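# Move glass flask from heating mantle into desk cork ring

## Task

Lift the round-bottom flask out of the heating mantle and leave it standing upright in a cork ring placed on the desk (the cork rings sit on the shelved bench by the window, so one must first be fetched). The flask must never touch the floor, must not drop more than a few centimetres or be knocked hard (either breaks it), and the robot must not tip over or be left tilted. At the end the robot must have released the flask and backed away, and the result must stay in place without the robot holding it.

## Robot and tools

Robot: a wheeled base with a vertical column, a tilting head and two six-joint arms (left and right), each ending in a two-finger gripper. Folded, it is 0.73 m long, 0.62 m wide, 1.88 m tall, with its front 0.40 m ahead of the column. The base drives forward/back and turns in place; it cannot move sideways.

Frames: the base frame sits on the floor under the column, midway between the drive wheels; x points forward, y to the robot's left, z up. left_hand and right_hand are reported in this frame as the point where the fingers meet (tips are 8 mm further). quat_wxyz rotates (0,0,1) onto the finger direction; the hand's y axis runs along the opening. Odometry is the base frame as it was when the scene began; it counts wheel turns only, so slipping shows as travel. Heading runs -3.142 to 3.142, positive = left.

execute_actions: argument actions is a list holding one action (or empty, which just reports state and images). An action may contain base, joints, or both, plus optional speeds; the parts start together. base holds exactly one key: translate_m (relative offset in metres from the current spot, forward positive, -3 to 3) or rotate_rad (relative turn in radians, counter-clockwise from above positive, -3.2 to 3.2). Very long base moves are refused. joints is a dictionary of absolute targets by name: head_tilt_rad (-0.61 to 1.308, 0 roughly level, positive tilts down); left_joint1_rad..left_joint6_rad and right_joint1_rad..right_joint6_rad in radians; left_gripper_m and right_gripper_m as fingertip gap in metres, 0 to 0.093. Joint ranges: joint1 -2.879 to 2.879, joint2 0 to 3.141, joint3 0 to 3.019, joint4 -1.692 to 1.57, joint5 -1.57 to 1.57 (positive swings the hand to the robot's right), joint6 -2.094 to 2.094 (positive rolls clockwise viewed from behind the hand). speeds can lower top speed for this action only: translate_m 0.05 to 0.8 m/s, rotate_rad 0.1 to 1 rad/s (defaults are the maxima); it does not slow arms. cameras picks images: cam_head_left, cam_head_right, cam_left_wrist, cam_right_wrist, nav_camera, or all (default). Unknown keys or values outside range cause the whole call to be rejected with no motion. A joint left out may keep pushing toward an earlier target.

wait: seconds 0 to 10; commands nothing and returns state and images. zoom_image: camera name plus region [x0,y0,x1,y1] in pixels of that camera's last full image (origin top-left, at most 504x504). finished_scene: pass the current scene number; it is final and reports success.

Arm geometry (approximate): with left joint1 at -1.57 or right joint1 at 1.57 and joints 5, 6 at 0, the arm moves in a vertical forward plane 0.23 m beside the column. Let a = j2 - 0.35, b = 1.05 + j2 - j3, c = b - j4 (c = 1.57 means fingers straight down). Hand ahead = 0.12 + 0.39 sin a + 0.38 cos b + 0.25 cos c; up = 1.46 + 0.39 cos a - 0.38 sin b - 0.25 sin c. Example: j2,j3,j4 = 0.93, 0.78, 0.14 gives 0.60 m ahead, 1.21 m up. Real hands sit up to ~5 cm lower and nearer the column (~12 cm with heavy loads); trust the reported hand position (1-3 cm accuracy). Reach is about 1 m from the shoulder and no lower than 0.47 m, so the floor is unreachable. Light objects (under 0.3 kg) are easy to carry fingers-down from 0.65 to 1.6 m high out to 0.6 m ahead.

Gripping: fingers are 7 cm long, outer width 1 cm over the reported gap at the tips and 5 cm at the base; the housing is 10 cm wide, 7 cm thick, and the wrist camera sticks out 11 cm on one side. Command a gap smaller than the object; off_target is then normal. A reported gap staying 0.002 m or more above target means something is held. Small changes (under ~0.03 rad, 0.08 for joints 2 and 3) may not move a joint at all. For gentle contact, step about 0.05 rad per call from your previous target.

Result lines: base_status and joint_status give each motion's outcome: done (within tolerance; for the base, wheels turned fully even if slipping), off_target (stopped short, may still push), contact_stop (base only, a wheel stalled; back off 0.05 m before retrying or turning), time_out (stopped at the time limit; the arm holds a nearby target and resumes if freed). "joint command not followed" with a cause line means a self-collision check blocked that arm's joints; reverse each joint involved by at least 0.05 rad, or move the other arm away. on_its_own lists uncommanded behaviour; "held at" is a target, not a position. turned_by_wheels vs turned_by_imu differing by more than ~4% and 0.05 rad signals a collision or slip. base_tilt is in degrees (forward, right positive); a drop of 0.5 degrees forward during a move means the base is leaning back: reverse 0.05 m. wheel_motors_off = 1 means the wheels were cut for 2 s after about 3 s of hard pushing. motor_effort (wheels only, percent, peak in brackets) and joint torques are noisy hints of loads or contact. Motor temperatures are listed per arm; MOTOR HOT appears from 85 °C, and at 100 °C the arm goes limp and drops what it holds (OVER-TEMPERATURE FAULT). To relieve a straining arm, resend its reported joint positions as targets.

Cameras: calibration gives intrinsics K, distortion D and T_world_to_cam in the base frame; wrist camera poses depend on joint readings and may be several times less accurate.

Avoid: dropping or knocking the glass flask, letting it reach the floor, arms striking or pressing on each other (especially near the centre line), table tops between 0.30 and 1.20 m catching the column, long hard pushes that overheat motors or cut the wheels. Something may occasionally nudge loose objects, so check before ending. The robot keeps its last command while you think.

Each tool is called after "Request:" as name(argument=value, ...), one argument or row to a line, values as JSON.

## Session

Request:
execute_actions(
  actions=[
    {"joints":{"head_tilt_rad":0.3}},
  ],
)

Scene clock: 0.90 s.
Joint torques (N m, as the arm reports them, + toward a larger angle): left_arm=[-0.23 -8.69 -0.01 -1.   -0.02 -0.01] | right_arm=[-0.76 -6.44 -0.55 -1.36 -0.01 -0.04]
Motor temperatures (°C, as the motors report them): left_arm=[24 24 22 25 24 24] | right_arm=[25 28 23 26 25 23]
base_odometry: x=+0.000 y=+0.000 heading=+0.000 (m, m, rad; odometry frame)
turned_by_wheels: +0.000 (rad since the last result)
turned_by_imu: +0.000 (rad since the last result)
base_tilt: forward=-0.2 right=-0.4 (deg)
base_status: not commanded
joint_positions: head_tilt_rad=+0.319 left_joint1_rad=-1.559 left_joint2_rad=+0.845 left_joint3_rad=+0.419 left_joint4_rad=-0.987 left_joint5_rad=-0.005 left_joint6_rad=+0.079 left_gripper_m=+0.095 right_joint1_rad=+1.601 right_joint2_rad=+0.898 right_joint3_rad=+0.418 right_joint4_rad=-0.965 right_joint5_rad=-0.027 right_joint6_rad=-0.073 right_gripper_m=+0.094
joint_status: all done
wheel_motors_off: 0
motor_effort: left_wheel=+2(1) right_wheel=+5(5) (%)
left_hand: x=+0.1543 y=+0.2279 z=+1.2592 quat_wxyz=(+0.430, -0.032, -0.902, +0.011) (m; base frame)
right_hand: x=+0.1465 y=-0.2146 z=+1.2540 quat_wxyz=(+0.444, +0.039, -0.895, -0.037) (m; base frame)
pictures: cam_head_left, cam_head_right, cam_left_wrist, cam_right_wrist, nav_camera
camera_calibration (this result's frames):
cam_head_left: T_world_to_cam=[[0.0578203, -0.998126, 0.0200144, -0.00442794], [-0.297234, -0.0363503, -0.954112, 1.48445], [0.953052, 0.0492181, -0.298779, 0.341397], [0, 0, 0, 1]] pos_world=[0.116115, 0.0327375, 1.51842]
cam_head_right: T_world_to_cam=[[0.0654407, -0.997856, -0.00137457, -0.0522987], [-0.315656, -0.0193943, -0.948676, 1.48158], [0.946615, 0.0625159, -0.316248, 0.373599], [0, 0, 0, 1]] pos_world=[0.117439, -0.0468082, 1.52362]
cam_left_wrist: T_world_to_cam=[[-0.0493827, -0.997127, 0.0574446, 0.165478], [-0.0516438, 0.059987, 0.996862, -1.2581], [-0.997444, 0.0462611, -0.0544577, 0.336387], [0, 0, 0, 1]] pos_world=[0.278726, 0.224911, 1.26297]
cam_right_wrist: T_world_to_cam=[[0.0523274, -0.99459, -0.0897335, -0.109238], [-0.0281412, -0.0912896, 0.995427, -1.25223], [-0.998233, -0.0495629, -0.0327659, 0.300635], [0, 0, 0, 1]] pos_world=[0.270581, -0.208063, 1.24655]
Images, in order (width x height): cam_head_left 672x504, cam_head_right 672x504, cam_left_wrist 672x504, cam_right_wrist 672x504, nav_camera 672x504.

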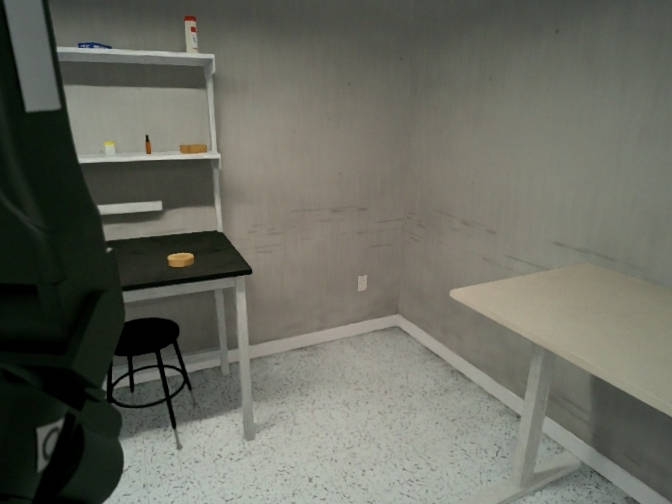

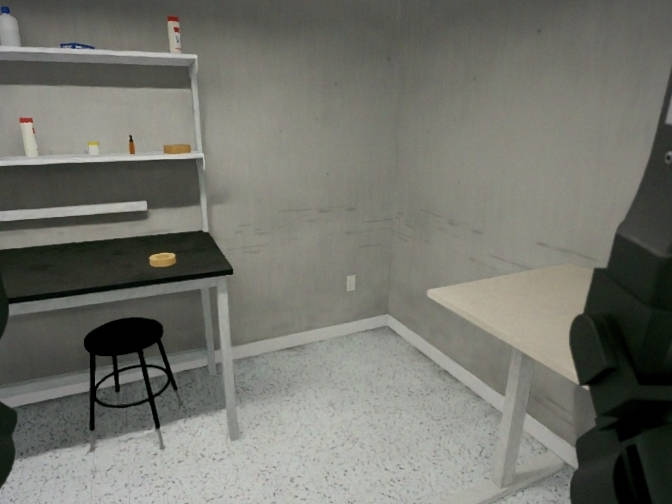

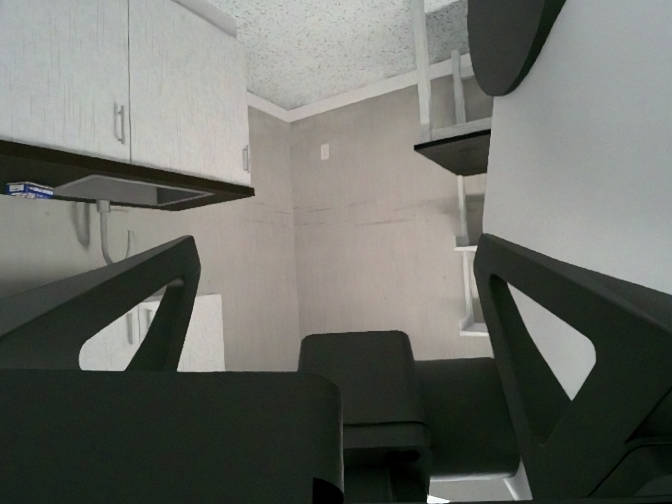

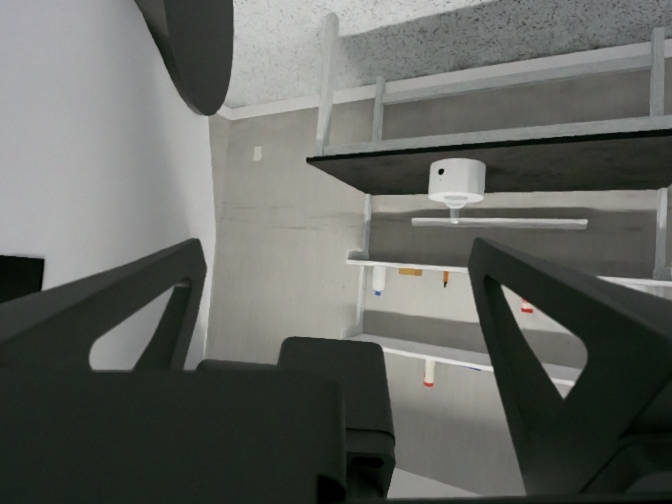

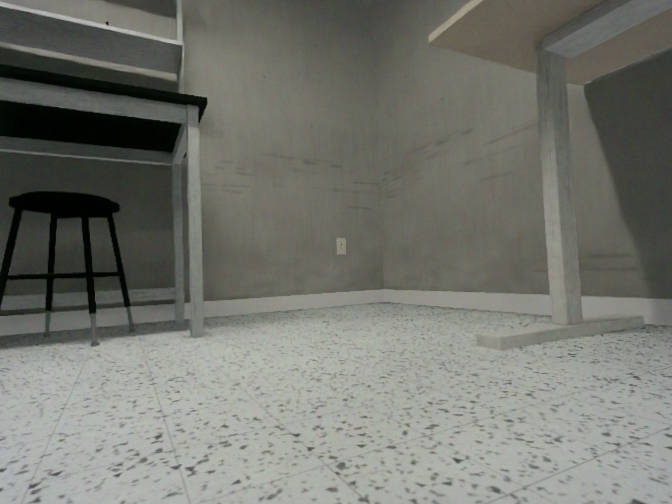

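Request:
execute_actions(
  actions=[
    {"base":{"rotate_rad":0.33}},
  ],
  cameras=[],
)

Request:
execute_actions(
  actions=[
    {"base":{"translate_m":1.2},"joints":{"head_tilt_rad":0.75,"left_joint1_rad":-1.57,"left_joint2_rad":1.40,"left_joint3_rad":1.26,"left_joint4_rad":-0.38,"left_joint6_rad":0,"left_gripper_m":0.07}},
  ],
  cameras=["cam_head_right","nav_camera"],
)

Scene clock: 9.53 s.
Joint torques (N m, as the arm reports them, + toward a larger angle): left_arm=[-0.26 -8.18 -0.07 -1.08 -0.04  0.  ] | right_arm=[-0.95 -6.38 -0.55 -1.35  0.   -0.04]
Motor temperatures (°C, as the motors report them): left_arm=[24 24 22 25 24 24] | right_arm=[25 28 23 26 25 23]
base_odometry: x=+0.000 y=+0.000 heading=+0.329 (m, m, rad; odometry frame)
turned_by_wheels: +0.329 (rad since the last result)
turned_by_imu: +0.323 (rad since the last result)
base_tilt: forward=-0.2 right=-0.4 (deg)
base_status: done
joint_positions: head_tilt_rad=+0.319 left_joint1_rad=-1.559 left_joint2_rad=+0.845 left_joint3_rad=+0.419 left_joint4_rad=-0.987 left_joint5_rad=-0.005 left_joint6_rad=+0.079 left_gripper_m=+0.095 right_joint1_rad=+1.601 right_joint2_rad=+0.898 right_joint3_rad=+0.418 right_joint4_rad=-0.965 right_joint5_rad=-0.027 right_joint6_rad=-0.073 right_gripper_m=+0.094
joint_status: not commanded
wheel_motors_off: 0
motor_effort: left_wheel=-4(33) right_wheel=+0(47) (%)
left_hand: x=+0.1543 y=+0.2279 z=+1.2592 quat_wxyz=(+0.430, -0.032, -0.902, +0.011) (m; base frame)
right_hand: x=+0.1465 y=-0.2146 z=+1.2540 quat_wxyz=(+0.444, +0.039, -0.895, -0.037) (m; base frame)
pictures: none
No camera images: the call's "cameras" was empty. Leave "cameras" out to get every camera's image.

Scene clock: 13.07 s.
Joint torques (N m, as the arm reports them, + toward a larger angle): left_arm=[ -0.35 -18.5    3.74   0.53  -0.04  -0.12] | right_arm=[-0.84 -6.42 -0.59 -1.39  0.   -0.05]
Motor temperatures (°C, as the motors report them): left_arm=[24 25 22 25 24 24] | right_arm=[25 28 23 26 25 23]
base_odometry: x=+1.136 y=+0.388 heading=+0.329 (m, m, rad; odometry frame)
turned_by_wheels: +0.001 (rad since the last result)
turned_by_imu: +0.000 (rad since the last result)
base_tilt: forward=-0.1 right=-0.4 (deg)
base_status: done
joint_positions: head_tilt_rad=+0.753 left_joint1_rad=-1.563 left_joint2_rad=+1.390 left_joint3_rad=+1.254 left_joint4_rad=-0.383 left_joint5_rad=-0.005 left_joint6_rad=+0.009 left_gripper_m=+0.070 right_joint1_rad=+1.601 right_joint2_rad=+0.898 right_joint3_rad=+0.419 right_joint4_rad=-0.965 right_joint5_rad=-0.027 right_joint6_rad=-0.073 right_gripper_m=+0.094
joint_status: all done
wheel_motors_off: 0
motor_effort: left_wheel=+2(56) right_wheel=-1(55) (%)
left_hand: x=+0.6019 y=+0.2305 z=+1.0501 quat_wxyz=(-0.002, -0.003, -1.000, -0.006) (m; base frame)
right_hand: x=+0.1467 y=-0.2146 z=+1.2539 quat_wxyz=(+0.443, +0.039, -0.895, -0.037) (m; base frame)
pictures: cam_head_right, nav_camera
camera_calibration (this result's frames):
cam_head_right: T_world_to_cam=[[0.0588065, -0.997856, -0.0287432, -0.00981933], [-0.68504, -0.0193943, -0.728247, 1.16059], [0.726128, 0.0625159, -0.684712, 0.952058], [0, 0, 0, 1]] pos_world=[0.104315, -0.0468082, 1.4968]
Images, in order (width x height): cam_head_right 672x504, nav_camera 672x504.

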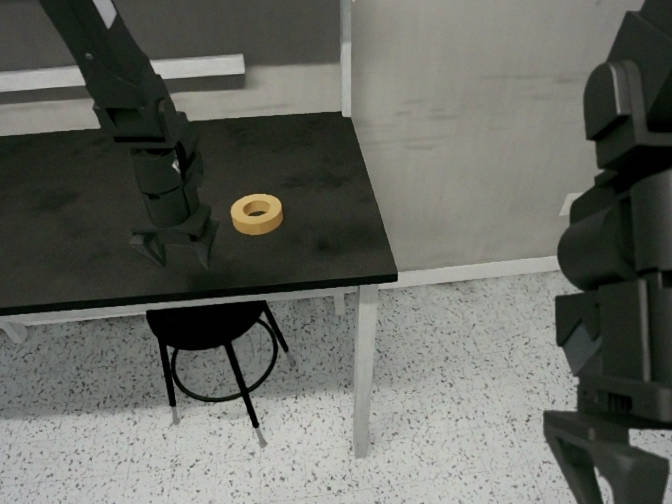

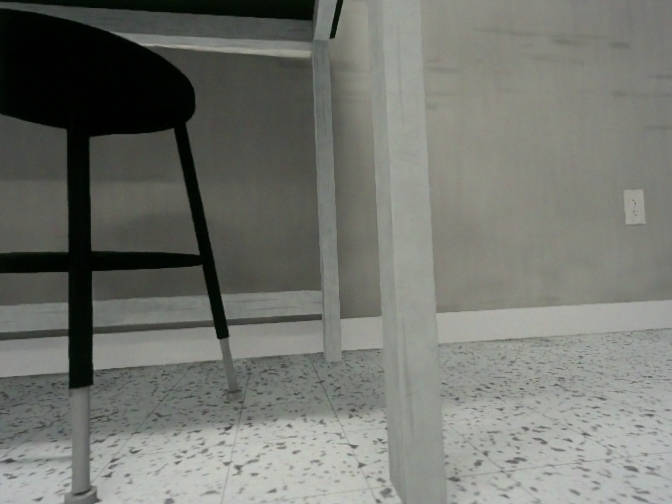

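Request:
execute_actions(
  actions=[
    {"base":{"translate_m":0.2},"joints":{"head_tilt_rad":0.9,"left_joint2_rad":1.55,"left_joint3_rad":1.54,"left_joint4_rad":-0.51}},
  ],
  cameras=["cam_head_right","cam_left_wrist"],
)

Scene clock: 26.07 s.
Joint torques (N m, as the arm reports them, + toward a larger angle): left_arm=[ -1.12 -21.8    4.55   0.35  -0.03  -0.12] | right_arm=[-0.9  -6.46 -0.64 -1.41  0.   -0.04]
Motor temperatures (°C, as the motors report them): left_arm=[24 26 23 25 24 24] | right_arm=[25 28 23 26 25 23]
base_odometry: x=+1.325 y=+0.453 heading=+0.330 (m, m, rad; odometry frame)
turned_by_wheels: +0.000 (rad since the last result)
turned_by_imu: -0.001 (rad since the last result)
base_tilt: forward=-0.2 right=-0.4 (deg)
base_status: done
joint_positions: head_tilt_rad=+0.902 left_joint1_rad=-1.563 left_joint2_rad=+1.555 left_joint3_rad=+1.533 left_joint4_rad=-0.507 left_joint5_rad=-0.005 left_joint6_rad=+0.009 left_gripper_m=+0.070 right_joint1_rad=+1.601 right_joint2_rad=+0.898 right_joint3_rad=+0.420 right_joint4_rad=-0.965 right_joint5_rad=-0.027 right_joint6_rad=-0.073 right_gripper_m=+0.094
joint_status: all done
wheel_motors_off: 0
motor_effort: left_wheel=-1(35) right_wheel=+0(33) (%)
left_hand: x=+0.6662 y=+0.2310 z=+1.0118 quat_wxyz=(+0.003, -0.003, -1.000, -0.006) (m; base frame)
right_hand: x=+0.1473 y=-0.2145 z=+1.2537 quat_wxyz=(+0.443, +0.039, -0.895, -0.037) (m; base frame)
pictures: cam_head_right, cam_left_wrist
camera_calibration (this result's frames):
cam_head_right: T_world_to_cam=[[0.0539019, -0.997856, -0.0371343, 0.00334824], [-0.785326, -0.0193943, -0.618778, 0.997026], [0.616731, 0.0625159, -0.784688, 1.11149], [0, 0, 0, 1]] pos_world=[0.0973195, -0.0468082, 1.48923]
cam_left_wrist: T_world_to_cam=[[-0.0129697, -0.999889, -0.00730662, 0.249971], [-0.805991, 0.00612941, 0.591896, -0.0605304], [-0.591786, 0.0135658, -0.805981, 1.33103], [0, 0, 0, 1]] pos_world=[0.742137, 0.232258, 1.11044]
Images, in order (width x height): cam_head_right 672x504, cam_left_wrist 672x504.

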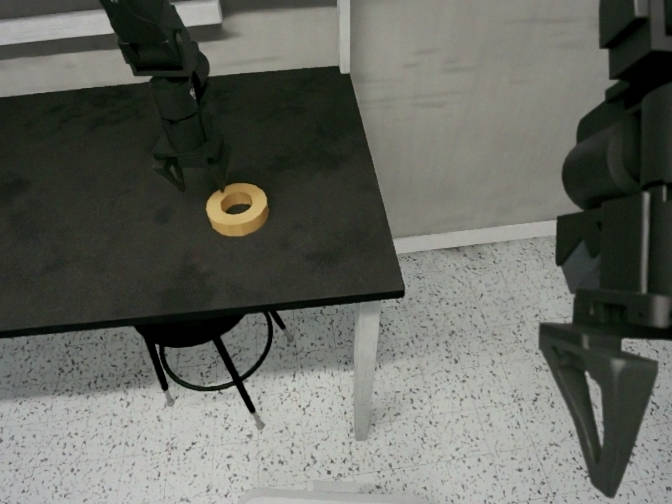

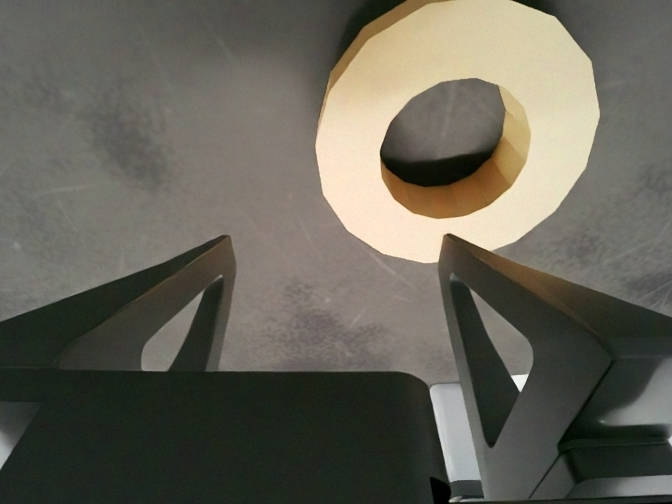

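Request:
execute_actions(
  actions=[
    {"joints":{"left_joint2_rad":1.74,"left_joint3_rad":1.72,"left_joint4_rad":-0.50}},
  ],
  cameras=["cam_left_wrist"],
)

Request:
execute_actions(
  actions=[
    {"joints":{"left_gripper_m":0.0}},
  ],
  cameras=["cam_left_wrist"],
)

Request:
execute_actions(
  actions=[
    {"joints":{"left_joint2_rad":1.0,"left_joint3_rad":0.85,"left_joint4_rad":-0.37,"head_tilt_rad":0.4}},
  ],
  cameras=["cam_left_wrist"],
)

Scene clock: 31.37 s.
Joint torques (N m, as the arm reports them, + toward a larger angle): left_arm=[ -0.29 -21.39   4.65   0.45  -0.1   -0.13] | right_arm=[-0.82 -6.51 -0.64 -1.34 -0.01 -0.04]
Motor temperatures (°C, as the motors report them): left_arm=[24 26 23 25 24 24] | right_arm=[25 28 23 26 25 23]
base_odometry: x=+1.325 y=+0.453 heading=+0.330 (m, m, rad; odometry frame)
turned_by_wheels: +0.000 (rad since the last result)
turned_by_imu: -0.001 (rad since the last result)
base_tilt: forward=-0.2 right=-0.4 (deg)
base_status: not commanded
joint_positions: head_tilt_rad=+0.902 left_joint1_rad=-1.563 left_joint2_rad=+1.724 left_joint3_rad=+1.712 left_joint4_rad=-0.499 left_joint5_rad=-0.003 left_joint6_rad=+0.008 left_gripper_m=+0.070 right_joint1_rad=+1.601 right_joint2_rad=+0.898 right_joint3_rad=+0.420 right_joint4_rad=-0.965 right_joint5_rad=-0.027 right_joint6_rad=-0.073 right_gripper_m=+0.094
joint_status: all done
wheel_motors_off: 0
motor_effort: left_wheel=+1(2) right_wheel=-1(1) (%)
left_hand: x=+0.6914 y=+0.2309 z=+0.9511 quat_wxyz=(-0.006, -0.002, -1.000, -0.005) (m; base frame)
right_hand: x=+0.1473 y=-0.2145 z=+1.2537 quat_wxyz=(+0.443, +0.039, -0.895, -0.037) (m; base frame)
pictures: cam_left_wrist
camera_calibration (this result's frames):
cam_left_wrist: T_world_to_cam=[[-0.0120326, -0.999913, -0.00534819, 0.247269], [-0.816049, 0.00672879, 0.577943, 0.0157798], [-0.577857, 0.0113185, -0.816059, 1.2975], [0, 0, 0, 1]] pos_world=[0.765621, 0.232456, 1.05104]
Images, in order (width x height): cam_left_wrist 672x504.

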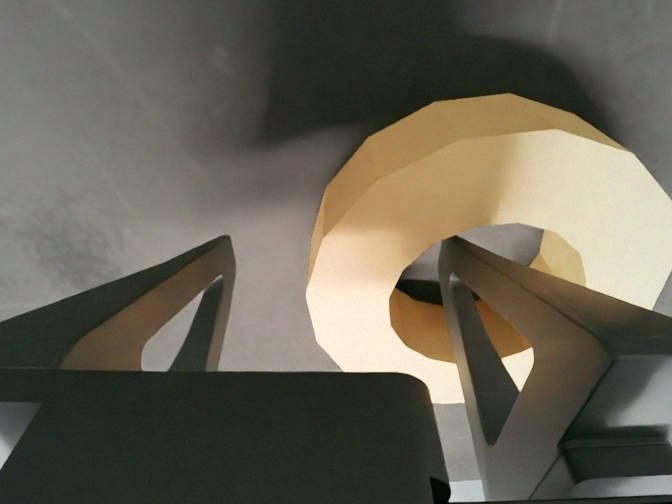

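Scene clock: 32.03 s.
Joint torques (N m, as the arm reports them, + toward a larger angle): left_arm=[ -0.77 -20.76   4.71   0.38  -0.06  -0.1 ] | right_arm=[-0.73 -6.42 -0.67 -1.37  0.   -0.04]
Motor temperatures (°C, as the motors report them): left_arm=[24 26 23 25 24 24] | right_arm=[25 28 23 26 25 23]
base_odometry: x=+1.325 y=+0.453 heading=+0.330 (m, m, rad; odometry frame)
turned_by_wheels: +0.000 (rad since the last result)
turned_by_imu: +0.000 (rad since the last result)
base_tilt: forward=-0.2 right=-0.4 (deg)
base_status: not commanded
joint_positions: head_tilt_rad=+0.902 left_joint1_rad=-1.563 left_joint2_rad=+1.724 left_joint3_rad=+1.712 left_joint4_rad=-0.499 left_joint5_rad=-0.005 left_joint6_rad=+0.007 left_gripper_m=+0.023 right_joint1_rad=+1.601 right_joint2_rad=+0.898 right_joint3_rad=+0.420 right_joint4_rad=-0.965 right_joint5_rad=-0.027 right_joint6_rad=-0.073 right_gripper_m=+0.094
joint_status: left_gripper_m off_target (ended at +0.023, target +0.000)
wheel_motors_off: 0
motor_effort: left_wheel=+1(1) right_wheel=-1(1) (%)
left_hand: x=+0.6914 y=+0.2309 z=+0.9511 quat_wxyz=(-0.006, -0.001, -1.000, -0.006) (m; base frame)
right_hand: x=+0.1473 y=-0.2145 z=+1.2537 quat_wxyz=(+0.443, +0.039, -0.895, -0.037) (m; base frame)
pictures: cam_left_wrist
camera_calibration (this result's frames):
cam_left_wrist: T_world_to_cam=[[-0.0106791, -0.999922, -0.00652515, 0.247434], [-0.816063, 0.00494405, 0.577941, 0.0162033], [-0.577864, 0.0114968, -0.816052, 1.29746], [0, 0, 0, 1]] pos_world=[0.765618, 0.232417, 1.05104]
Images, in order (width x height): cam_left_wrist 672x504.

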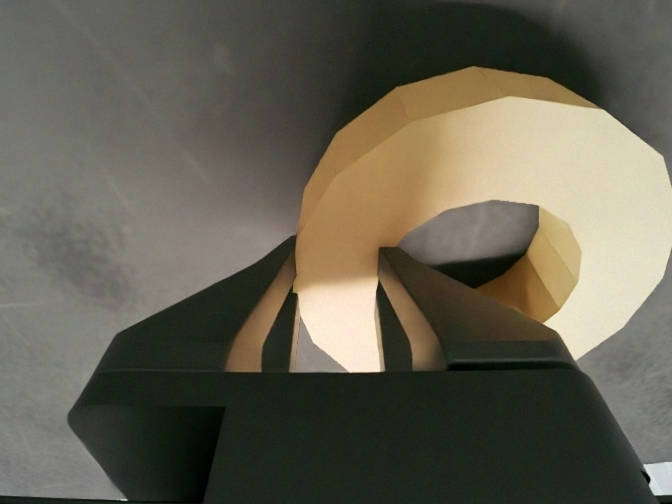

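Scene clock: 33.50 s.
Joint torques (N m, as the arm reports them, + toward a larger angle): left_arm=[ -0.89 -13.91   4.21   0.51  -0.08  -0.09] | right_arm=[-0.88 -6.6  -0.72 -1.39  0.01 -0.04]
Motor temperatures (°C, as the motors report them): left_arm=[24 26 23 25 24 24] | right_arm=[25 28 23 26 25 23]
base_odometry: x=+1.325 y=+0.453 heading=+0.330 (m, m, rad; odometry frame)
turned_by_wheels: +0.000 (rad since the last result)
turned_by_imu: +0.000 (rad since the last result)
base_tilt: forward=-0.2 right=-0.4 (deg)
base_status: not commanded
joint_positions: head_tilt_rad=+0.419 left_joint1_rad=-1.563 left_joint2_rad=+0.988 left_joint3_rad=+0.834 left_joint4_rad=-0.375 left_joint5_rad=-0.005 left_joint6_rad=+0.007 left_gripper_m=+0.023 right_joint1_rad=+1.601 right_joint2_rad=+0.898 right_joint3_rad=+0.420 right_joint4_rad=-0.965 right_joint5_rad=-0.027 right_joint6_rad=-0.073 right_gripper_m=+0.094
joint_status: all done
wheel_motors_off: 0
motor_effort: left_wheel=+2(1) right_wheel=-1(1) (%)
left_hand: x=+0.4908 y=+0.2288 z=+1.1625 quat_wxyz=(+0.003, -0.001, -1.000, -0.006) (m; base frame)
right_hand: x=+0.1473 y=-0.2145 z=+1.2537 quat_wxyz=(+0.443, +0.039, -0.895, -0.037) (m; base frame)
pictures: cam_left_wrist
camera_calibration (this result's frames):
cam_left_wrist: T_world_to_cam=[[-0.0106792, -0.999923, -0.00627843, 0.244292], [-0.806023, 0.00489207, 0.591864, -0.290692], [-0.591788, 0.0113812, -0.806014, 1.34927], [0, 0, 0, 1]] pos_world=[0.566784, 0.230339, 1.26111]
Images, in order (width x height): cam_left_wrist 672x504.

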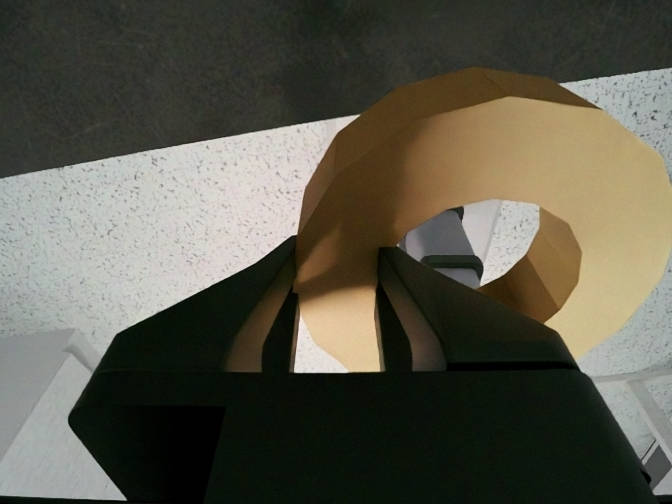

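Request:
execute_actions(
  actions=[
    {"base":{"translate_m":-1.4}},
  ],
  cameras=[],
)

Request:
execute_actions(
  actions=[
    {"base":{"rotate_rad":-2.77},"joints":{"head_tilt_rad":0.55}},
  ],
  cameras=["cam_head_left","nav_camera"],
)

Scene clock: 41.47 s.
Joint torques (N m, as the arm reports them, + toward a larger angle): left_arm=[ -0.6  -13.97   4.     0.54  -0.05  -0.1 ] | right_arm=[-0.89 -6.48 -0.48 -1.38 -0.01 -0.05]
Motor temperatures (°C, as the motors report them): left_arm=[24 26 23 25 24 24] | right_arm=[25 28 23 26 25 23]
base_odometry: x=+0.001 y=-0.001 heading=+0.331 (m, m, rad; odometry frame)
turned_by_wheels: +0.001 (rad since the last result)
turned_by_imu: -0.001 (rad since the last result)
base_tilt: forward=-0.2 right=-0.4 (deg)
base_status: done
joint_positions: head_tilt_rad=+0.418 left_joint1_rad=-1.563 left_joint2_rad=+0.988 left_joint3_rad=+0.838 left_joint4_rad=-0.375 left_joint5_rad=-0.005 left_joint6_rad=+0.007 left_gripper_m=+0.023 right_joint1_rad=+1.601 right_joint2_rad=+0.898 right_joint3_rad=+0.417 right_joint4_rad=-0.965 right_joint5_rad=-0.027 right_joint6_rad=-0.073 right_gripper_m=+0.094
joint_status: not commanded
wheel_motors_off: 0
motor_effort: left_wheel=+3(63) right_wheel=-1(55) (%)
left_hand: x=+0.4936 y=+0.2288 z=+1.1631 quat_wxyz=(+0.000, -0.001, -1.000, -0.006) (m; base frame)
right_hand: x=+0.1461 y=-0.2146 z=+1.2541 quat_wxyz=(+0.444, +0.039, -0.894, -0.037) (m; base frame)
pictures: none
No camera images: the call's "cameras" was empty. Leave "cameras" out to get every camera's image.

Scene clock: 45.53 s.
Joint torques (N m, as the arm reports them, + toward a larger angle): left_arm=[ -0.81 -13.67   4.12   0.48  -0.04  -0.11] | right_arm=[-0.84 -6.47 -0.52 -1.34  0.   -0.04]
Motor temperatures (°C, as the motors report them): left_arm=[24 26 23 25 24 24] | right_arm=[25 28 23 26 25 23]
base_odometry: x=+0.001 y=-0.001 heading=-2.439 (m, m, rad; odometry frame)
turned_by_wheels: -2.769 (rad since the last result)
turned_by_imu: -2.739 (rad since the last result)
base_tilt: forward=-0.2 right=-0.4 (deg)
base_status: done
joint_positions: head_tilt_rad=+0.554 left_joint1_rad=-1.564 left_joint2_rad=+0.988 left_joint3_rad=+0.838 left_joint4_rad=-0.375 left_joint5_rad=-0.005 left_joint6_rad=+0.007 left_gripper_m=+0.023 right_joint1_rad=+1.601 right_joint2_rad=+0.898 right_joint3_rad=+0.417 right_joint4_rad=-0.965 right_joint5_rad=-0.027 right_joint6_rad=-0.073 right_gripper_m=+0.095
joint_status: all done
wheel_motors_off: 0
motor_effort: left_wheel=+2(53) right_wheel=-2(38) (%)
left_hand: x=+0.4936 y=+0.2284 z=+1.1631 quat_wxyz=(+0.000, -0.002, -1.000, -0.005) (m; base frame)
right_hand: x=+0.1461 y=-0.2146 z=+1.2541 quat_wxyz=(+0.444, +0.039, -0.894, -0.037) (m; base frame)
pictures: cam_head_left, nav_camera
camera_calibration (this result's frames):
cam_head_left: T_world_to_cam=[[0.0608879, -0.998126, 0.00603545, 0.0169463], [-0.51074, -0.0363503, -0.858966, 1.3486], [0.857576, 0.0492181, -0.511997, 0.674527], [0, 0, 0, 1]] pos_world=[0.109294, 0.0327375, 1.50365]
Images, in order (width x height): cam_head_left 672x504, nav_camera 672x504.

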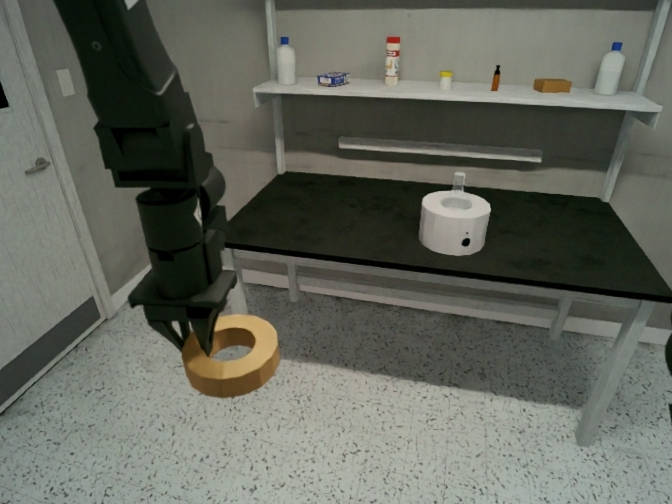

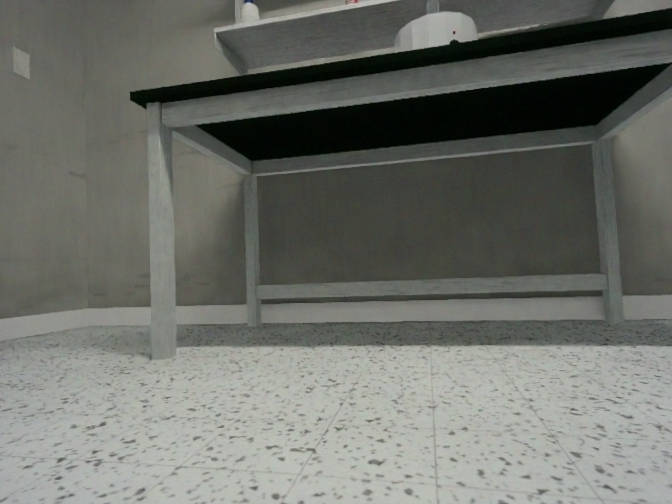

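Request:
execute_actions(
  actions=[
    {"base":{"rotate_rad":-0.038},"joints":{"head_tilt_rad":0.9,"right_joint1_rad":1.55,"right_joint2_rad":1.30,"right_joint3_rad":1.2,"right_joint4_rad":-0.42,"right_joint5_rad":0,"right_joint6_rad":0}},
  ],
  cameras=[],
)

Request:
execute_actions(
  actions=[
    {"base":{"translate_m":0.86}},
  ],
  cameras=["cam_head_left","cam_right_wrist"],
)

Scene clock: 51.53 s.
Joint torques (N m, as the arm reports them, + toward a larger angle): left_arm=[ -0.77 -13.79   3.89   0.59  -0.06  -0.11] | right_arm=[ -1.49 -15.81   4.22   0.71   0.1    0.03]
Motor temperatures (°C, as the motors report them): left_arm=[24 26 23 25 24 24] | right_arm=[25 28 23 26 25 23]
base_odometry: x=+0.001 y=-0.001 heading=-2.476 (m, m, rad; odometry frame)
turned_by_wheels: -0.037 (rad since the last result)
turned_by_imu: -0.038 (rad since the last result)
base_tilt: forward=-0.2 right=-0.3 (deg)
base_status: done
joint_positions: head_tilt_rad=+0.901 left_joint1_rad=-1.565 left_joint2_rad=+0.988 left_joint3_rad=+0.838 left_joint4_rad=-0.375 left_joint5_rad=-0.005 left_joint6_rad=+0.007 left_gripper_m=+0.023 right_joint1_rad=+1.555 right_joint2_rad=+1.301 right_joint3_rad=+1.194 right_joint4_rad=-0.421 right_joint5_rad=-0.001 right_joint6_rad=-0.006 right_gripper_m=+0.095
joint_status: all done
wheel_motors_off: 0
motor_effort: left_wheel=+6(32) right_wheel=-7(31) (%)
left_hand: x=+0.4936 y=+0.2281 z=+1.1631 quat_wxyz=(+0.000, -0.002, -1.000, -0.005) (m; base frame)
right_hand: x=+0.5916 y=-0.2345 z=+1.0834 quat_wxyz=(+0.002, -0.001, -1.000, +0.006) (m; base frame)
pictures: none
No camera images: the call's "cameras" was empty. Leave "cameras" out to get every camera's image.

Scene clock: 54.63 s.
Joint torques (N m, as the arm reports them, + toward a larger angle): left_arm=[ -0.52 -13.7    3.73   0.56  -0.05  -0.12] | right_arm=[ -1.53 -15.82   4.16   0.72   0.11   0.04]
Motor temperatures (°C, as the motors report them): left_arm=[24 26 23 25 24 24] | right_arm=[25 29 23 26 25 23]
base_odometry: x=-0.676 y=-0.532 heading=-2.476 (m, m, rad; odometry frame)
turned_by_wheels: +0.000 (rad since the last result)
turned_by_imu: -0.001 (rad since the last result)
base_tilt: forward=-0.1 right=-0.4 (deg)
base_status: done
joint_positions: head_tilt_rad=+0.902 left_joint1_rad=-1.565 left_joint2_rad=+0.989 left_joint3_rad=+0.844 left_joint4_rad=-0.373 left_joint5_rad=-0.005 left_joint6_rad=+0.007 left_gripper_m=+0.023 right_joint1_rad=+1.555 right_joint2_rad=+1.301 right_joint3_rad=+1.196 right_joint4_rad=-0.421 right_joint5_rad=-0.001 right_joint6_rad=-0.006 right_gripper_m=+0.095
joint_status: not commanded
wheel_motors_off: 0
motor_effort: left_wheel=+0(60) right_wheel=+1(56) (%)
left_hand: x=+0.4969 y=+0.2281 z=+1.1634 quat_wxyz=(-0.003, -0.002, -1.000, -0.005) (m; base frame)
right_hand: x=+0.5923 y=-0.2345 z=+1.0836 quat_wxyz=(+0.001, -0.001, -1.000, +0.006) (m; base frame)
pictures: cam_head_left, cam_right_wrist
camera_calibration (this result's frames):
cam_head_left: T_world_to_cam=[[0.059295, -0.998126, -0.0150956, 0.0495677], [-0.773105, -0.0363503, -0.633236, 1.01409], [0.6315, 0.0492181, -0.773812, 1.08903], [0, 0, 0, 1]] pos_world=[0.0933397, 0.0327375, 1.48561]
cam_right_wrist: T_world_to_cam=[[-0.00167345, -0.999532, 0.0305492, -0.267225], [-0.8119, 0.0191926, 0.583481, -0.135365], [-0.583794, -0.0238265, -0.811552, 1.3435], [0, 0, 0, 1]] pos_world=[0.673976, -0.232491, 1.17747]
Images, in order (width x height): cam_head_left 672x504, cam_right_wrist 672x504.

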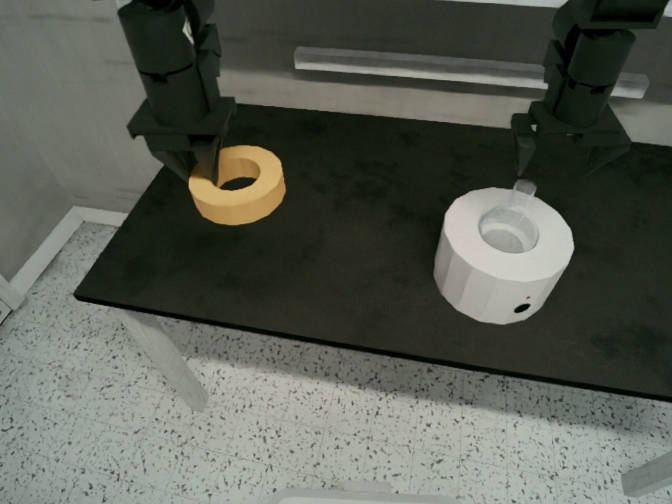

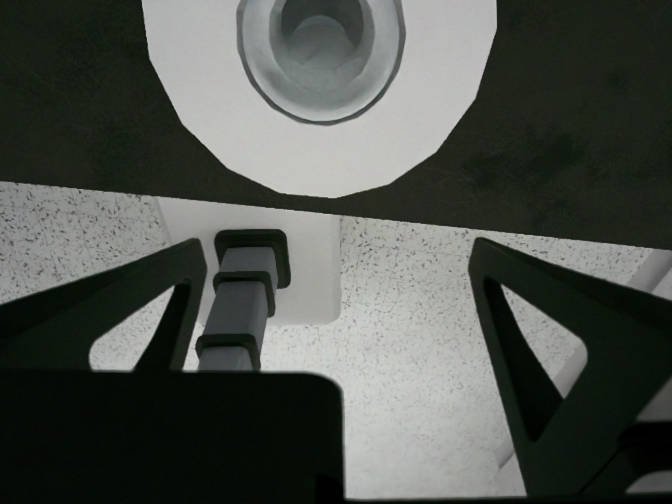

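About 2 cm farther than last time; same sequence.

Request:
execute_actions(
  actions=[
    {"base":{"translate_m":0.05},"joints":{"right_joint2_rad":1.42,"right_joint3_rad":1.28,"right_joint4_rad":-0.38}},
  ],
  cameras=["cam_right_wrist"],
)

Request:
execute_actions(
  actions=[
    {"joints":{"right_joint2_rad":1.58,"right_joint3_rad":1.34,"right_joint4_rad":-0.29}},
  ],
  cameras=["cam_head_left","cam_right_wrist"],
)

Scene clock: 61.47 s.
Joint torques (N m, as the arm reports them, + toward a larger angle): left_arm=[ -0.54 -13.9    3.61   0.46  -0.04  -0.09] | right_arm=[ -1.57 -15.18   4.54   0.98   0.11   0.04]
Motor temperatures (°C, as the motors report them): left_arm=[24 26 23 25 24 24] | right_arm=[25 29 23 26 25 23]
base_odometry: x=-0.715 y=-0.563 heading=-2.476 (m, m, rad; odometry frame)
turned_by_wheels: +0.000 (rad since the last result)
turned_by_imu: -0.001 (rad since the last result)
base_tilt: forward=-0.2 right=-0.4 (deg)
base_status: done
joint_positions: head_tilt_rad=+0.902 left_joint1_rad=-1.565 left_joint2_rad=+0.989 left_joint3_rad=+0.844 left_joint4_rad=-0.373 left_joint5_rad=-0.005 left_joint6_rad=+0.007 left_gripper_m=+0.023 right_joint1_rad=+1.555 right_joint2_rad=+1.405 right_joint3_rad=+1.267 right_joint4_rad=-0.387 right_joint5_rad=-0.001 right_joint6_rad=-0.006 right_gripper_m=+0.095
joint_status: all done
wheel_motors_off: 0
motor_effort: left_wheel=+1(34) right_wheel=+0(32) (%)
left_hand: x=+0.4970 y=+0.2281 z=+1.1633 quat_wxyz=(-0.003, -0.002, -1.000, -0.005) (m; base frame)
right_hand: x=+0.6026 y=-0.2351 z=+1.0452 quat_wxyz=(+0.001, -0.001, -1.000, +0.006) (m; base frame)
pictures: cam_right_wrist
camera_calibration (this result's frames):
cam_right_wrist: T_world_to_cam=[[-0.00169886, -0.999532, 0.0305589, -0.266646], [-0.81279, 0.0191825, 0.582241, -0.102715], [-0.582554, -0.0238488, -0.812442, 1.31855], [0, 0, 0, 1]] pos_world=[0.684191, -0.233105, 1.1392]
Images, in order (width x height): cam_right_wrist 672x504.

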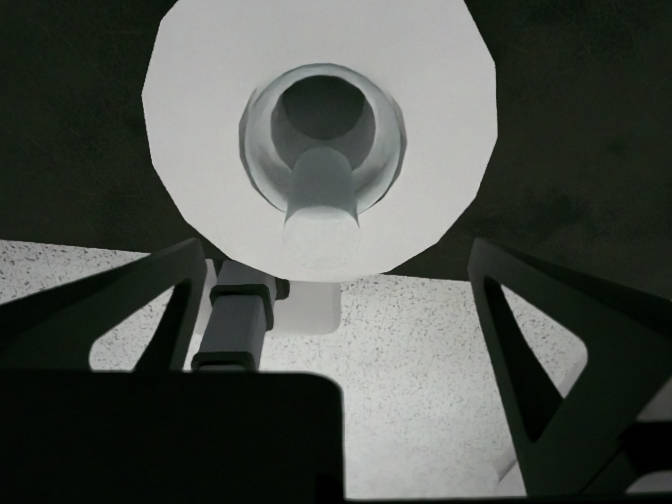

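Scene clock: 62.80 s.
Joint torques (N m, as the arm reports them, + toward a larger angle): left_arm=[ -0.44 -14.42   3.8    0.42  -0.04  -0.09] | right_arm=[ -1.65 -16.58   2.75   0.72   0.1    0.03]
Motor temperatures (°C, as the motors report them): left_arm=[24 26 23 25 24 24] | right_arm=[25 30 23 26 25 23]
base_odometry: x=-0.715 y=-0.563 heading=-2.476 (m, m, rad; odometry frame)
turned_by_wheels: +0.000 (rad since the last result)
turned_by_imu: +0.000 (rad since the last result)
base_tilt: forward=-0.1 right=-0.4 (deg)
base_status: not commanded
joint_positions: head_tilt_rad=+0.902 left_joint1_rad=-1.565 left_joint2_rad=+0.989 left_joint3_rad=+0.844 left_joint4_rad=-0.373 left_joint5_rad=-0.005 left_joint6_rad=+0.007 left_gripper_m=+0.023 right_joint1_rad=+1.555 right_joint2_rad=+1.580 right_joint3_rad=+1.340 right_joint4_rad=-0.292 right_joint5_rad=-0.001 right_joint6_rad=-0.006 right_gripper_m=+0.095
joint_status: all done
wheel_motors_off: 0
motor_effort: left_wheel=+0(1) right_wheel=+0(0) (%)
left_hand: x=+0.4970 y=+0.2281 z=+1.1633 quat_wxyz=(-0.003, -0.002, -1.000, -0.005) (m; base frame)
right_hand: x=+0.5917 y=-0.2361 z=+0.9709 quat_wxyz=(+0.004, -0.001, -1.000, +0.006) (m; base frame)
pictures: cam_head_left, cam_right_wrist
camera_calibration (this result's frames):
cam_head_left: T_world_to_cam=[[0.059293, -0.998126, -0.0151034, 0.0495798], [-0.773188, -0.0363503, -0.633134, 1.01394], [0.631399, 0.0492181, -0.773895, 1.08916], [0, 0, 0, 1]] pos_world=[0.0933325, 0.0327375, 1.4856]
cam_right_wrist: T_world_to_cam=[[-0.00158465, -0.999533, 0.0305151, -0.265365], [-0.808771, 0.0192276, 0.587809, -0.0760925], [-0.588121, -0.0237483, -0.808424, 1.25122], [0, 0, 0, 1]] pos_world=[0.673905, -0.234064, 1.06434]
Images, in order (width x height): cam_head_left 672x504, cam_right_wrist 672x504.

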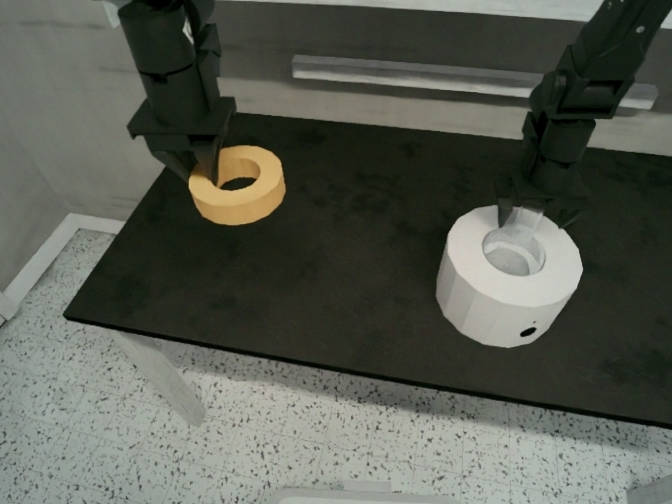

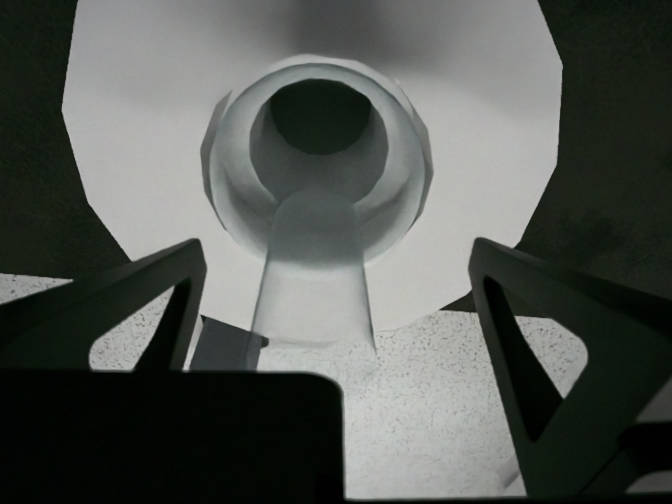

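Request:
execute_actions(
  actions=[
    {"joints":{"right_gripper_m":0.0}},
  ],
  cameras=[],
)

Request:
execute_actions(
  actions=[
    {"joints":{"right_joint2_rad":1.48,"right_joint3_rad":1.29,"right_joint4_rad":-0.33}},
  ],
  cameras=[],
)

Request:
execute_actions(
  actions=[
    {"joints":{"right_joint2_rad":1.30,"right_joint3_rad":1.2,"right_joint4_rad":-0.42}},
  ],
  cameras=[],
)

Request:
execute_actions(
  actions=[
    {"joints":{"right_joint2_rad":1.0,"right_joint3_rad":1.15,"right_joint4_rad":-0.67}},
  ],
  cameras=["cam_head_left"],
)

Request:
execute_actions(
  actions=[
    {"base":{"translate_m":-1.3},"speeds":{"translate_m":0.6}},
  ],
  cameras=[],
)

Request:
execute_actions(
  actions=[
    {"base":{"rotate_rad":1.36},"speeds":{"rotate_rad":0.6},"joints":{"head_tilt_rad":0.7}},
  ],
  cameras=["cam_head_left","nav_camera"],
)

Scene clock: 71.17 s.
Joint torques (N m, as the arm reports them, + toward a larger angle): left_arm=[ -0.43 -14.36   3.65   0.49  -0.05  -0.07] | right_arm=[ -1.62 -16.51   2.73   0.78   0.36   0.02]
Motor temperatures (°C, as the motors report them): left_arm=[24 26 23 25 24 24] | right_arm=[25 30 23 26 25 23]
base_odometry: x=-0.715 y=-0.563 heading=-2.476 (m, m, rad; odometry frame)
turned_by_wheels: +0.000 (rad since the last result)
turned_by_imu: -0.001 (rad since the last result)
base_tilt: forward=-0.2 right=-0.4 (deg)
base_status: not commanded
joint_positions: head_tilt_rad=+0.902 left_joint1_rad=-1.565 left_joint2_rad=+0.989 left_joint3_rad=+0.844 left_joint4_rad=-0.373 left_joint5_rad=-0.005 left_joint6_rad=+0.007 left_gripper_m=+0.023 right_joint1_rad=+1.555 right_joint2_rad=+1.580 right_joint3_rad=+1.340 right_joint4_rad=-0.292 right_joint5_rad=-0.008 right_joint6_rad=-0.005 right_gripper_m=+0.033
joint_status: right_gripper_m off_target (ended at +0.033, target +0.000)
wheel_motors_off: 0
motor_effort: left_wheel=+2(1) right_wheel=+0(0) (%)
left_hand: x=+0.4970 y=+0.2281 z=+1.1633 quat_wxyz=(-0.003, -0.002, -1.000, -0.005) (m; base frame)
right_hand: x=+0.5917 y=-0.2349 z=+0.9709 quat_wxyz=(+0.004, -0.001, -1.000, +0.003) (m; base frame)
pictures: none
No camera images: the call's "cameras" was empty. Leave "cameras" out to get every camera's image.

Scene clock: 72.07 s.
Joint torques (N m, as the arm reports them, + toward a larger angle): left_arm=[ -0.26 -13.73   3.71   0.58  -0.05  -0.09] | right_arm=[ -1.58 -18.17   2.37   0.2    0.14   0.03]
Motor temperatures (°C, as the motors report them): left_arm=[24 26 23 25 24 24] | right_arm=[25 30 23 26 25 23]
base_odometry: x=-0.715 y=-0.563 heading=-2.476 (m, m, rad; odometry frame)
turned_by_wheels: +0.000 (rad since the last result)
turned_by_imu: +0.000 (rad since the last result)
base_tilt: forward=-0.2 right=-0.4 (deg)
base_status: not commanded
joint_positions: head_tilt_rad=+0.902 left_joint1_rad=-1.565 left_joint2_rad=+0.989 left_joint3_rad=+0.844 left_joint4_rad=-0.373 left_joint5_rad=-0.005 left_joint6_rad=+0.007 left_gripper_m=+0.023 right_joint1_rad=+1.555 right_joint2_rad=+1.506 right_joint3_rad=+1.299 right_joint4_rad=-0.318 right_joint5_rad=-0.002 right_joint6_rad=-0.005 right_gripper_m=+0.033
joint_status: all done
wheel_motors_off: 0
motor_effort: left_wheel=+2(2) right_wheel=+0(1) (%)
left_hand: x=+0.4970 y=+0.2281 z=+1.1633 quat_wxyz=(-0.003, -0.002, -1.000, -0.005) (m; base frame)
right_hand: x=+0.5955 y=-0.2355 z=+1.0013 quat_wxyz=(+0.000, -0.001, -1.000, +0.006) (m; base frame)
pictures: none
No camera images: the call's "cameras" was empty. Leave "cameras" out to get every camera's image.

Scene clock: 73.33 s.
Joint torques (N m, as the arm reports them, + toward a larger angle): left_arm=[ -0.65 -13.78   3.61   0.55  -0.05  -0.12] | right_arm=[ -1.57 -16.18   4.16   0.54   0.13   0.03]
Motor temperatures (°C, as the motors report them): left_arm=[24 26 23 25 24 24] | right_arm=[25 30 23 26 25 23]
base_odometry: x=-0.715 y=-0.563 heading=-2.476 (m, m, rad; odometry frame)
turned_by_wheels: +0.000 (rad since the last result)
turned_by_imu: +0.000 (rad since the last result)
base_tilt: forward=-0.2 right=-0.4 (deg)
base_status: not commanded
joint_positions: head_tilt_rad=+0.902 left_joint1_rad=-1.565 left_joint2_rad=+0.989 left_joint3_rad=+0.844 left_joint4_rad=-0.373 left_joint5_rad=-0.005 left_joint6_rad=+0.007 left_gripper_m=+0.023 right_joint1_rad=+1.555 right_joint2_rad=+1.308 right_joint3_rad=+1.194 right_joint4_rad=-0.417 right_joint5_rad=-0.002 right_joint6_rad=-0.005 right_gripper_m=+0.033
joint_status: all done
wheel_motors_off: 0
motor_effort: left_wheel=+1(1) right_wheel=+0(1) (%)
left_hand: x=+0.4970 y=+0.2281 z=+1.1633 quat_wxyz=(-0.003, -0.002, -1.000, -0.005) (m; base frame)
right_hand: x=+0.5897 y=-0.2344 z=+1.0799 quat_wxyz=(+0.004, -0.001, -1.000, +0.006) (m; base frame)
pictures: none
No camera images: the call's "cameras" was empty. Leave "cameras" out to get every camera's image.

Scene clock: 74.47 s.
Joint torques (N m, as the arm reports them, + toward a larger angle): left_arm=[ -0.86 -14.17   3.69   0.58  -0.05  -0.07] | right_arm=[ -1.44 -13.64   6.42   0.3    0.13   0.03]
Motor temperatures (°C, as the motors report them): left_arm=[24 26 23 25 24 24] | right_arm=[25 30 23 26 25 23]
base_odometry: x=-0.715 y=-0.563 heading=-2.476 (m, m, rad; odometry frame)
turned_by_wheels: +0.000 (rad since the last result)
turned_by_imu: +0.000 (rad since the last result)
base_tilt: forward=-0.2 right=-0.4 (deg)
base_status: not commanded
joint_positions: head_tilt_rad=+0.902 left_joint1_rad=-1.565 left_joint2_rad=+0.989 left_joint3_rad=+0.844 left_joint4_rad=-0.373 left_joint5_rad=-0.005 left_joint6_rad=+0.007 left_gripper_m=+0.023 right_joint1_rad=+1.555 right_joint2_rad=+0.983 right_joint3_rad=+1.140 right_joint4_rad=-0.660 right_joint5_rad=-0.002 right_joint6_rad=-0.005 right_gripper_m=+0.033
joint_status: all done
wheel_motors_off: 0
motor_effort: left_wheel=+0(0) right_wheel=+0(1) (%)
left_hand: x=+0.4970 y=+0.2281 z=+1.1633 quat_wxyz=(-0.003, -0.002, -1.000, -0.005) (m; base frame)
right_hand: x=+0.5979 y=-0.2325 z=+1.2229 quat_wxyz=(-0.010, -0.001, -1.000, +0.006) (m; base frame)
pictures: cam_head_left
camera_calibration (this result's frames):
cam_head_left: T_world_to_cam=[[0.059293, -0.998126, -0.0151034, 0.0495798], [-0.773188, -0.0363503, -0.633134, 1.01394], [0.631399, 0.0492181, -0.773895, 1.08916], [0, 0, 0, 1]] pos_world=[0.0933325, 0.0327375, 1.4856]
Images, in order (width x height): cam_head_left 672x504.

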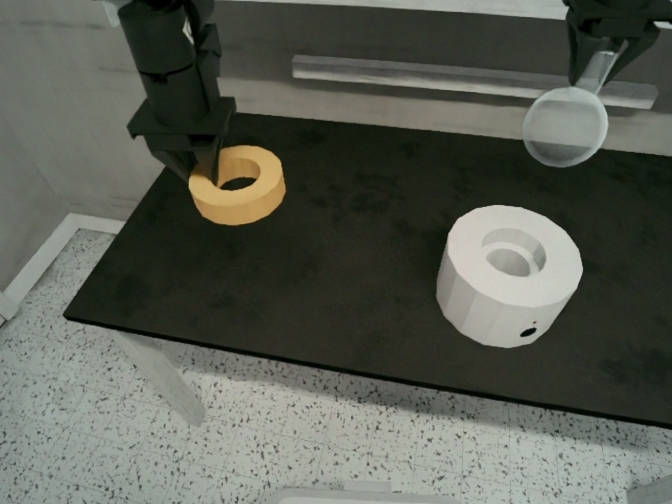

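Scene clock: 78.33 s.
Joint torques (N m, as the arm reports them, + toward a larger angle): left_arm=[ -0.52 -13.97   3.76   0.55  -0.05  -0.08] | right_arm=[ -1.42 -13.68   6.37   0.47   0.13   0.03]
Motor temperatures (°C, as the motors report them): left_arm=[24 26 23 25 24 24] | right_arm=[25 30 23 26 25 23]
base_odometry: x=+0.307 y=+0.240 heading=-2.476 (m, m, rad; odometry frame)
turned_by_wheels: +0.000 (rad since the last result)
turned_by_imu: -0.001 (rad since the last result)
base_tilt: forward=-0.2 right=-0.4 (deg)
base_status: done
joint_positions: head_tilt_rad=+0.902 left_joint1_rad=-1.565 left_joint2_rad=+0.989 left_joint3_rad=+0.843 left_joint4_rad=-0.373 left_joint5_rad=-0.005 left_joint6_rad=+0.007 left_gripper_m=+0.023 right_joint1_rad=+1.555 right_joint2_rad=+0.985 right_joint3_rad=+1.140 right_joint4_rad=-0.664 right_joint5_rad=-0.002 right_joint6_rad=-0.005 right_gripper_m=+0.033
joint_status: not commanded
wheel_motors_off: 0
motor_effort: left_wheel=+0(43) right_wheel=+0(33) (%)
left_hand: x=+0.4964 y=+0.2281 z=+1.1632 quat_wxyz=(-0.002, -0.002, -1.000, -0.005) (m; base frame)
right_hand: x=+0.5966 y=-0.2325 z=+1.2220 quat_wxyz=(-0.007, -0.001, -1.000, +0.006) (m; base frame)
pictures: none
No camera images: the call's "cameras" was empty. Leave "cameras" out to get every camera's image.

Scene clock: 81.70 s.
Joint torques (N m, as the arm reports them, + toward a larger angle): left_arm=[ -0.37 -14.13   3.78   0.49  -0.05  -0.07] | right_arm=[ -1.37 -13.61   6.39   0.47   0.06   0.02]
Motor temperatures (°C, as the motors report them): left_arm=[24 26 23 25 24 24] | right_arm=[25 30 24 26 25 23]
base_odometry: x=+0.307 y=+0.240 heading=-1.117 (m, m, rad; odometry frame)
turned_by_wheels: +1.359 (rad since the last result)
turned_by_imu: +1.342 (rad since the last result)
base_tilt: forward=-0.2 right=-0.4 (deg)
base_status: done
joint_positions: head_tilt_rad=+0.717 left_joint1_rad=-1.565 left_joint2_rad=+0.989 left_joint3_rad=+0.843 left_joint4_rad=-0.373 left_joint5_rad=-0.005 left_joint6_rad=+0.007 left_gripper_m=+0.023 right_joint1_rad=+1.555 right_joint2_rad=+0.985 right_joint3_rad=+1.140 right_joint4_rad=-0.664 right_joint5_rad=+0.000 right_joint6_rad=-0.005 right_gripper_m=+0.033
joint_status: all done
wheel_motors_off: 0
motor_effort: left_wheel=-4(40) right_wheel=+2(56) (%)
left_hand: x=+0.4964 y=+0.2279 z=+1.1632 quat_wxyz=(-0.002, -0.002, -1.000, -0.005) (m; base frame)
right_hand: x=+0.5966 y=-0.2328 z=+1.2220 quat_wxyz=(-0.007, -0.001, -1.000, +0.007) (m; base frame)
pictures: cam_head_left, nav_camera
camera_calibration (this result's frames):
cam_head_left: T_world_to_cam=[[0.0610601, -0.998126, -0.00392782, 0.0322811], [-0.643393, -0.0363503, -0.764672, 1.21002], [0.763097, 0.0492181, -0.644407, 0.883163], [0, 0, 0, 1]] pos_world=[0.102608, 0.0327375, 1.49451]
Images, in order (width x height): cam_head_left 672x504, nav_camera 672x504.

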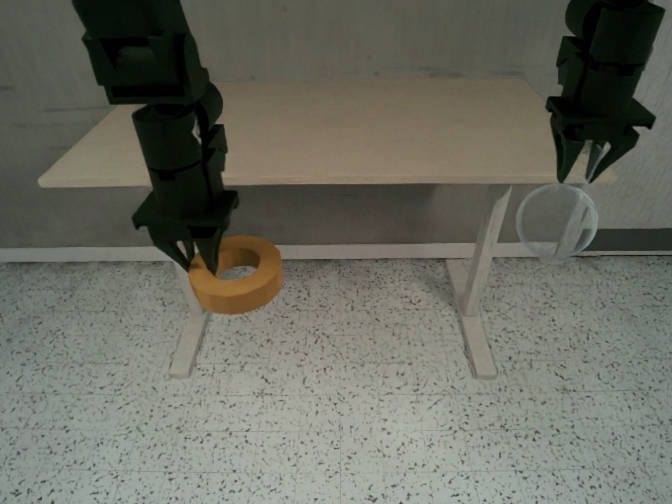

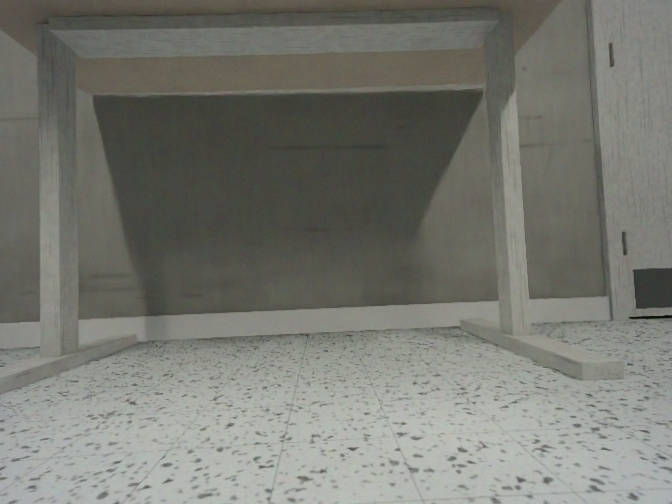

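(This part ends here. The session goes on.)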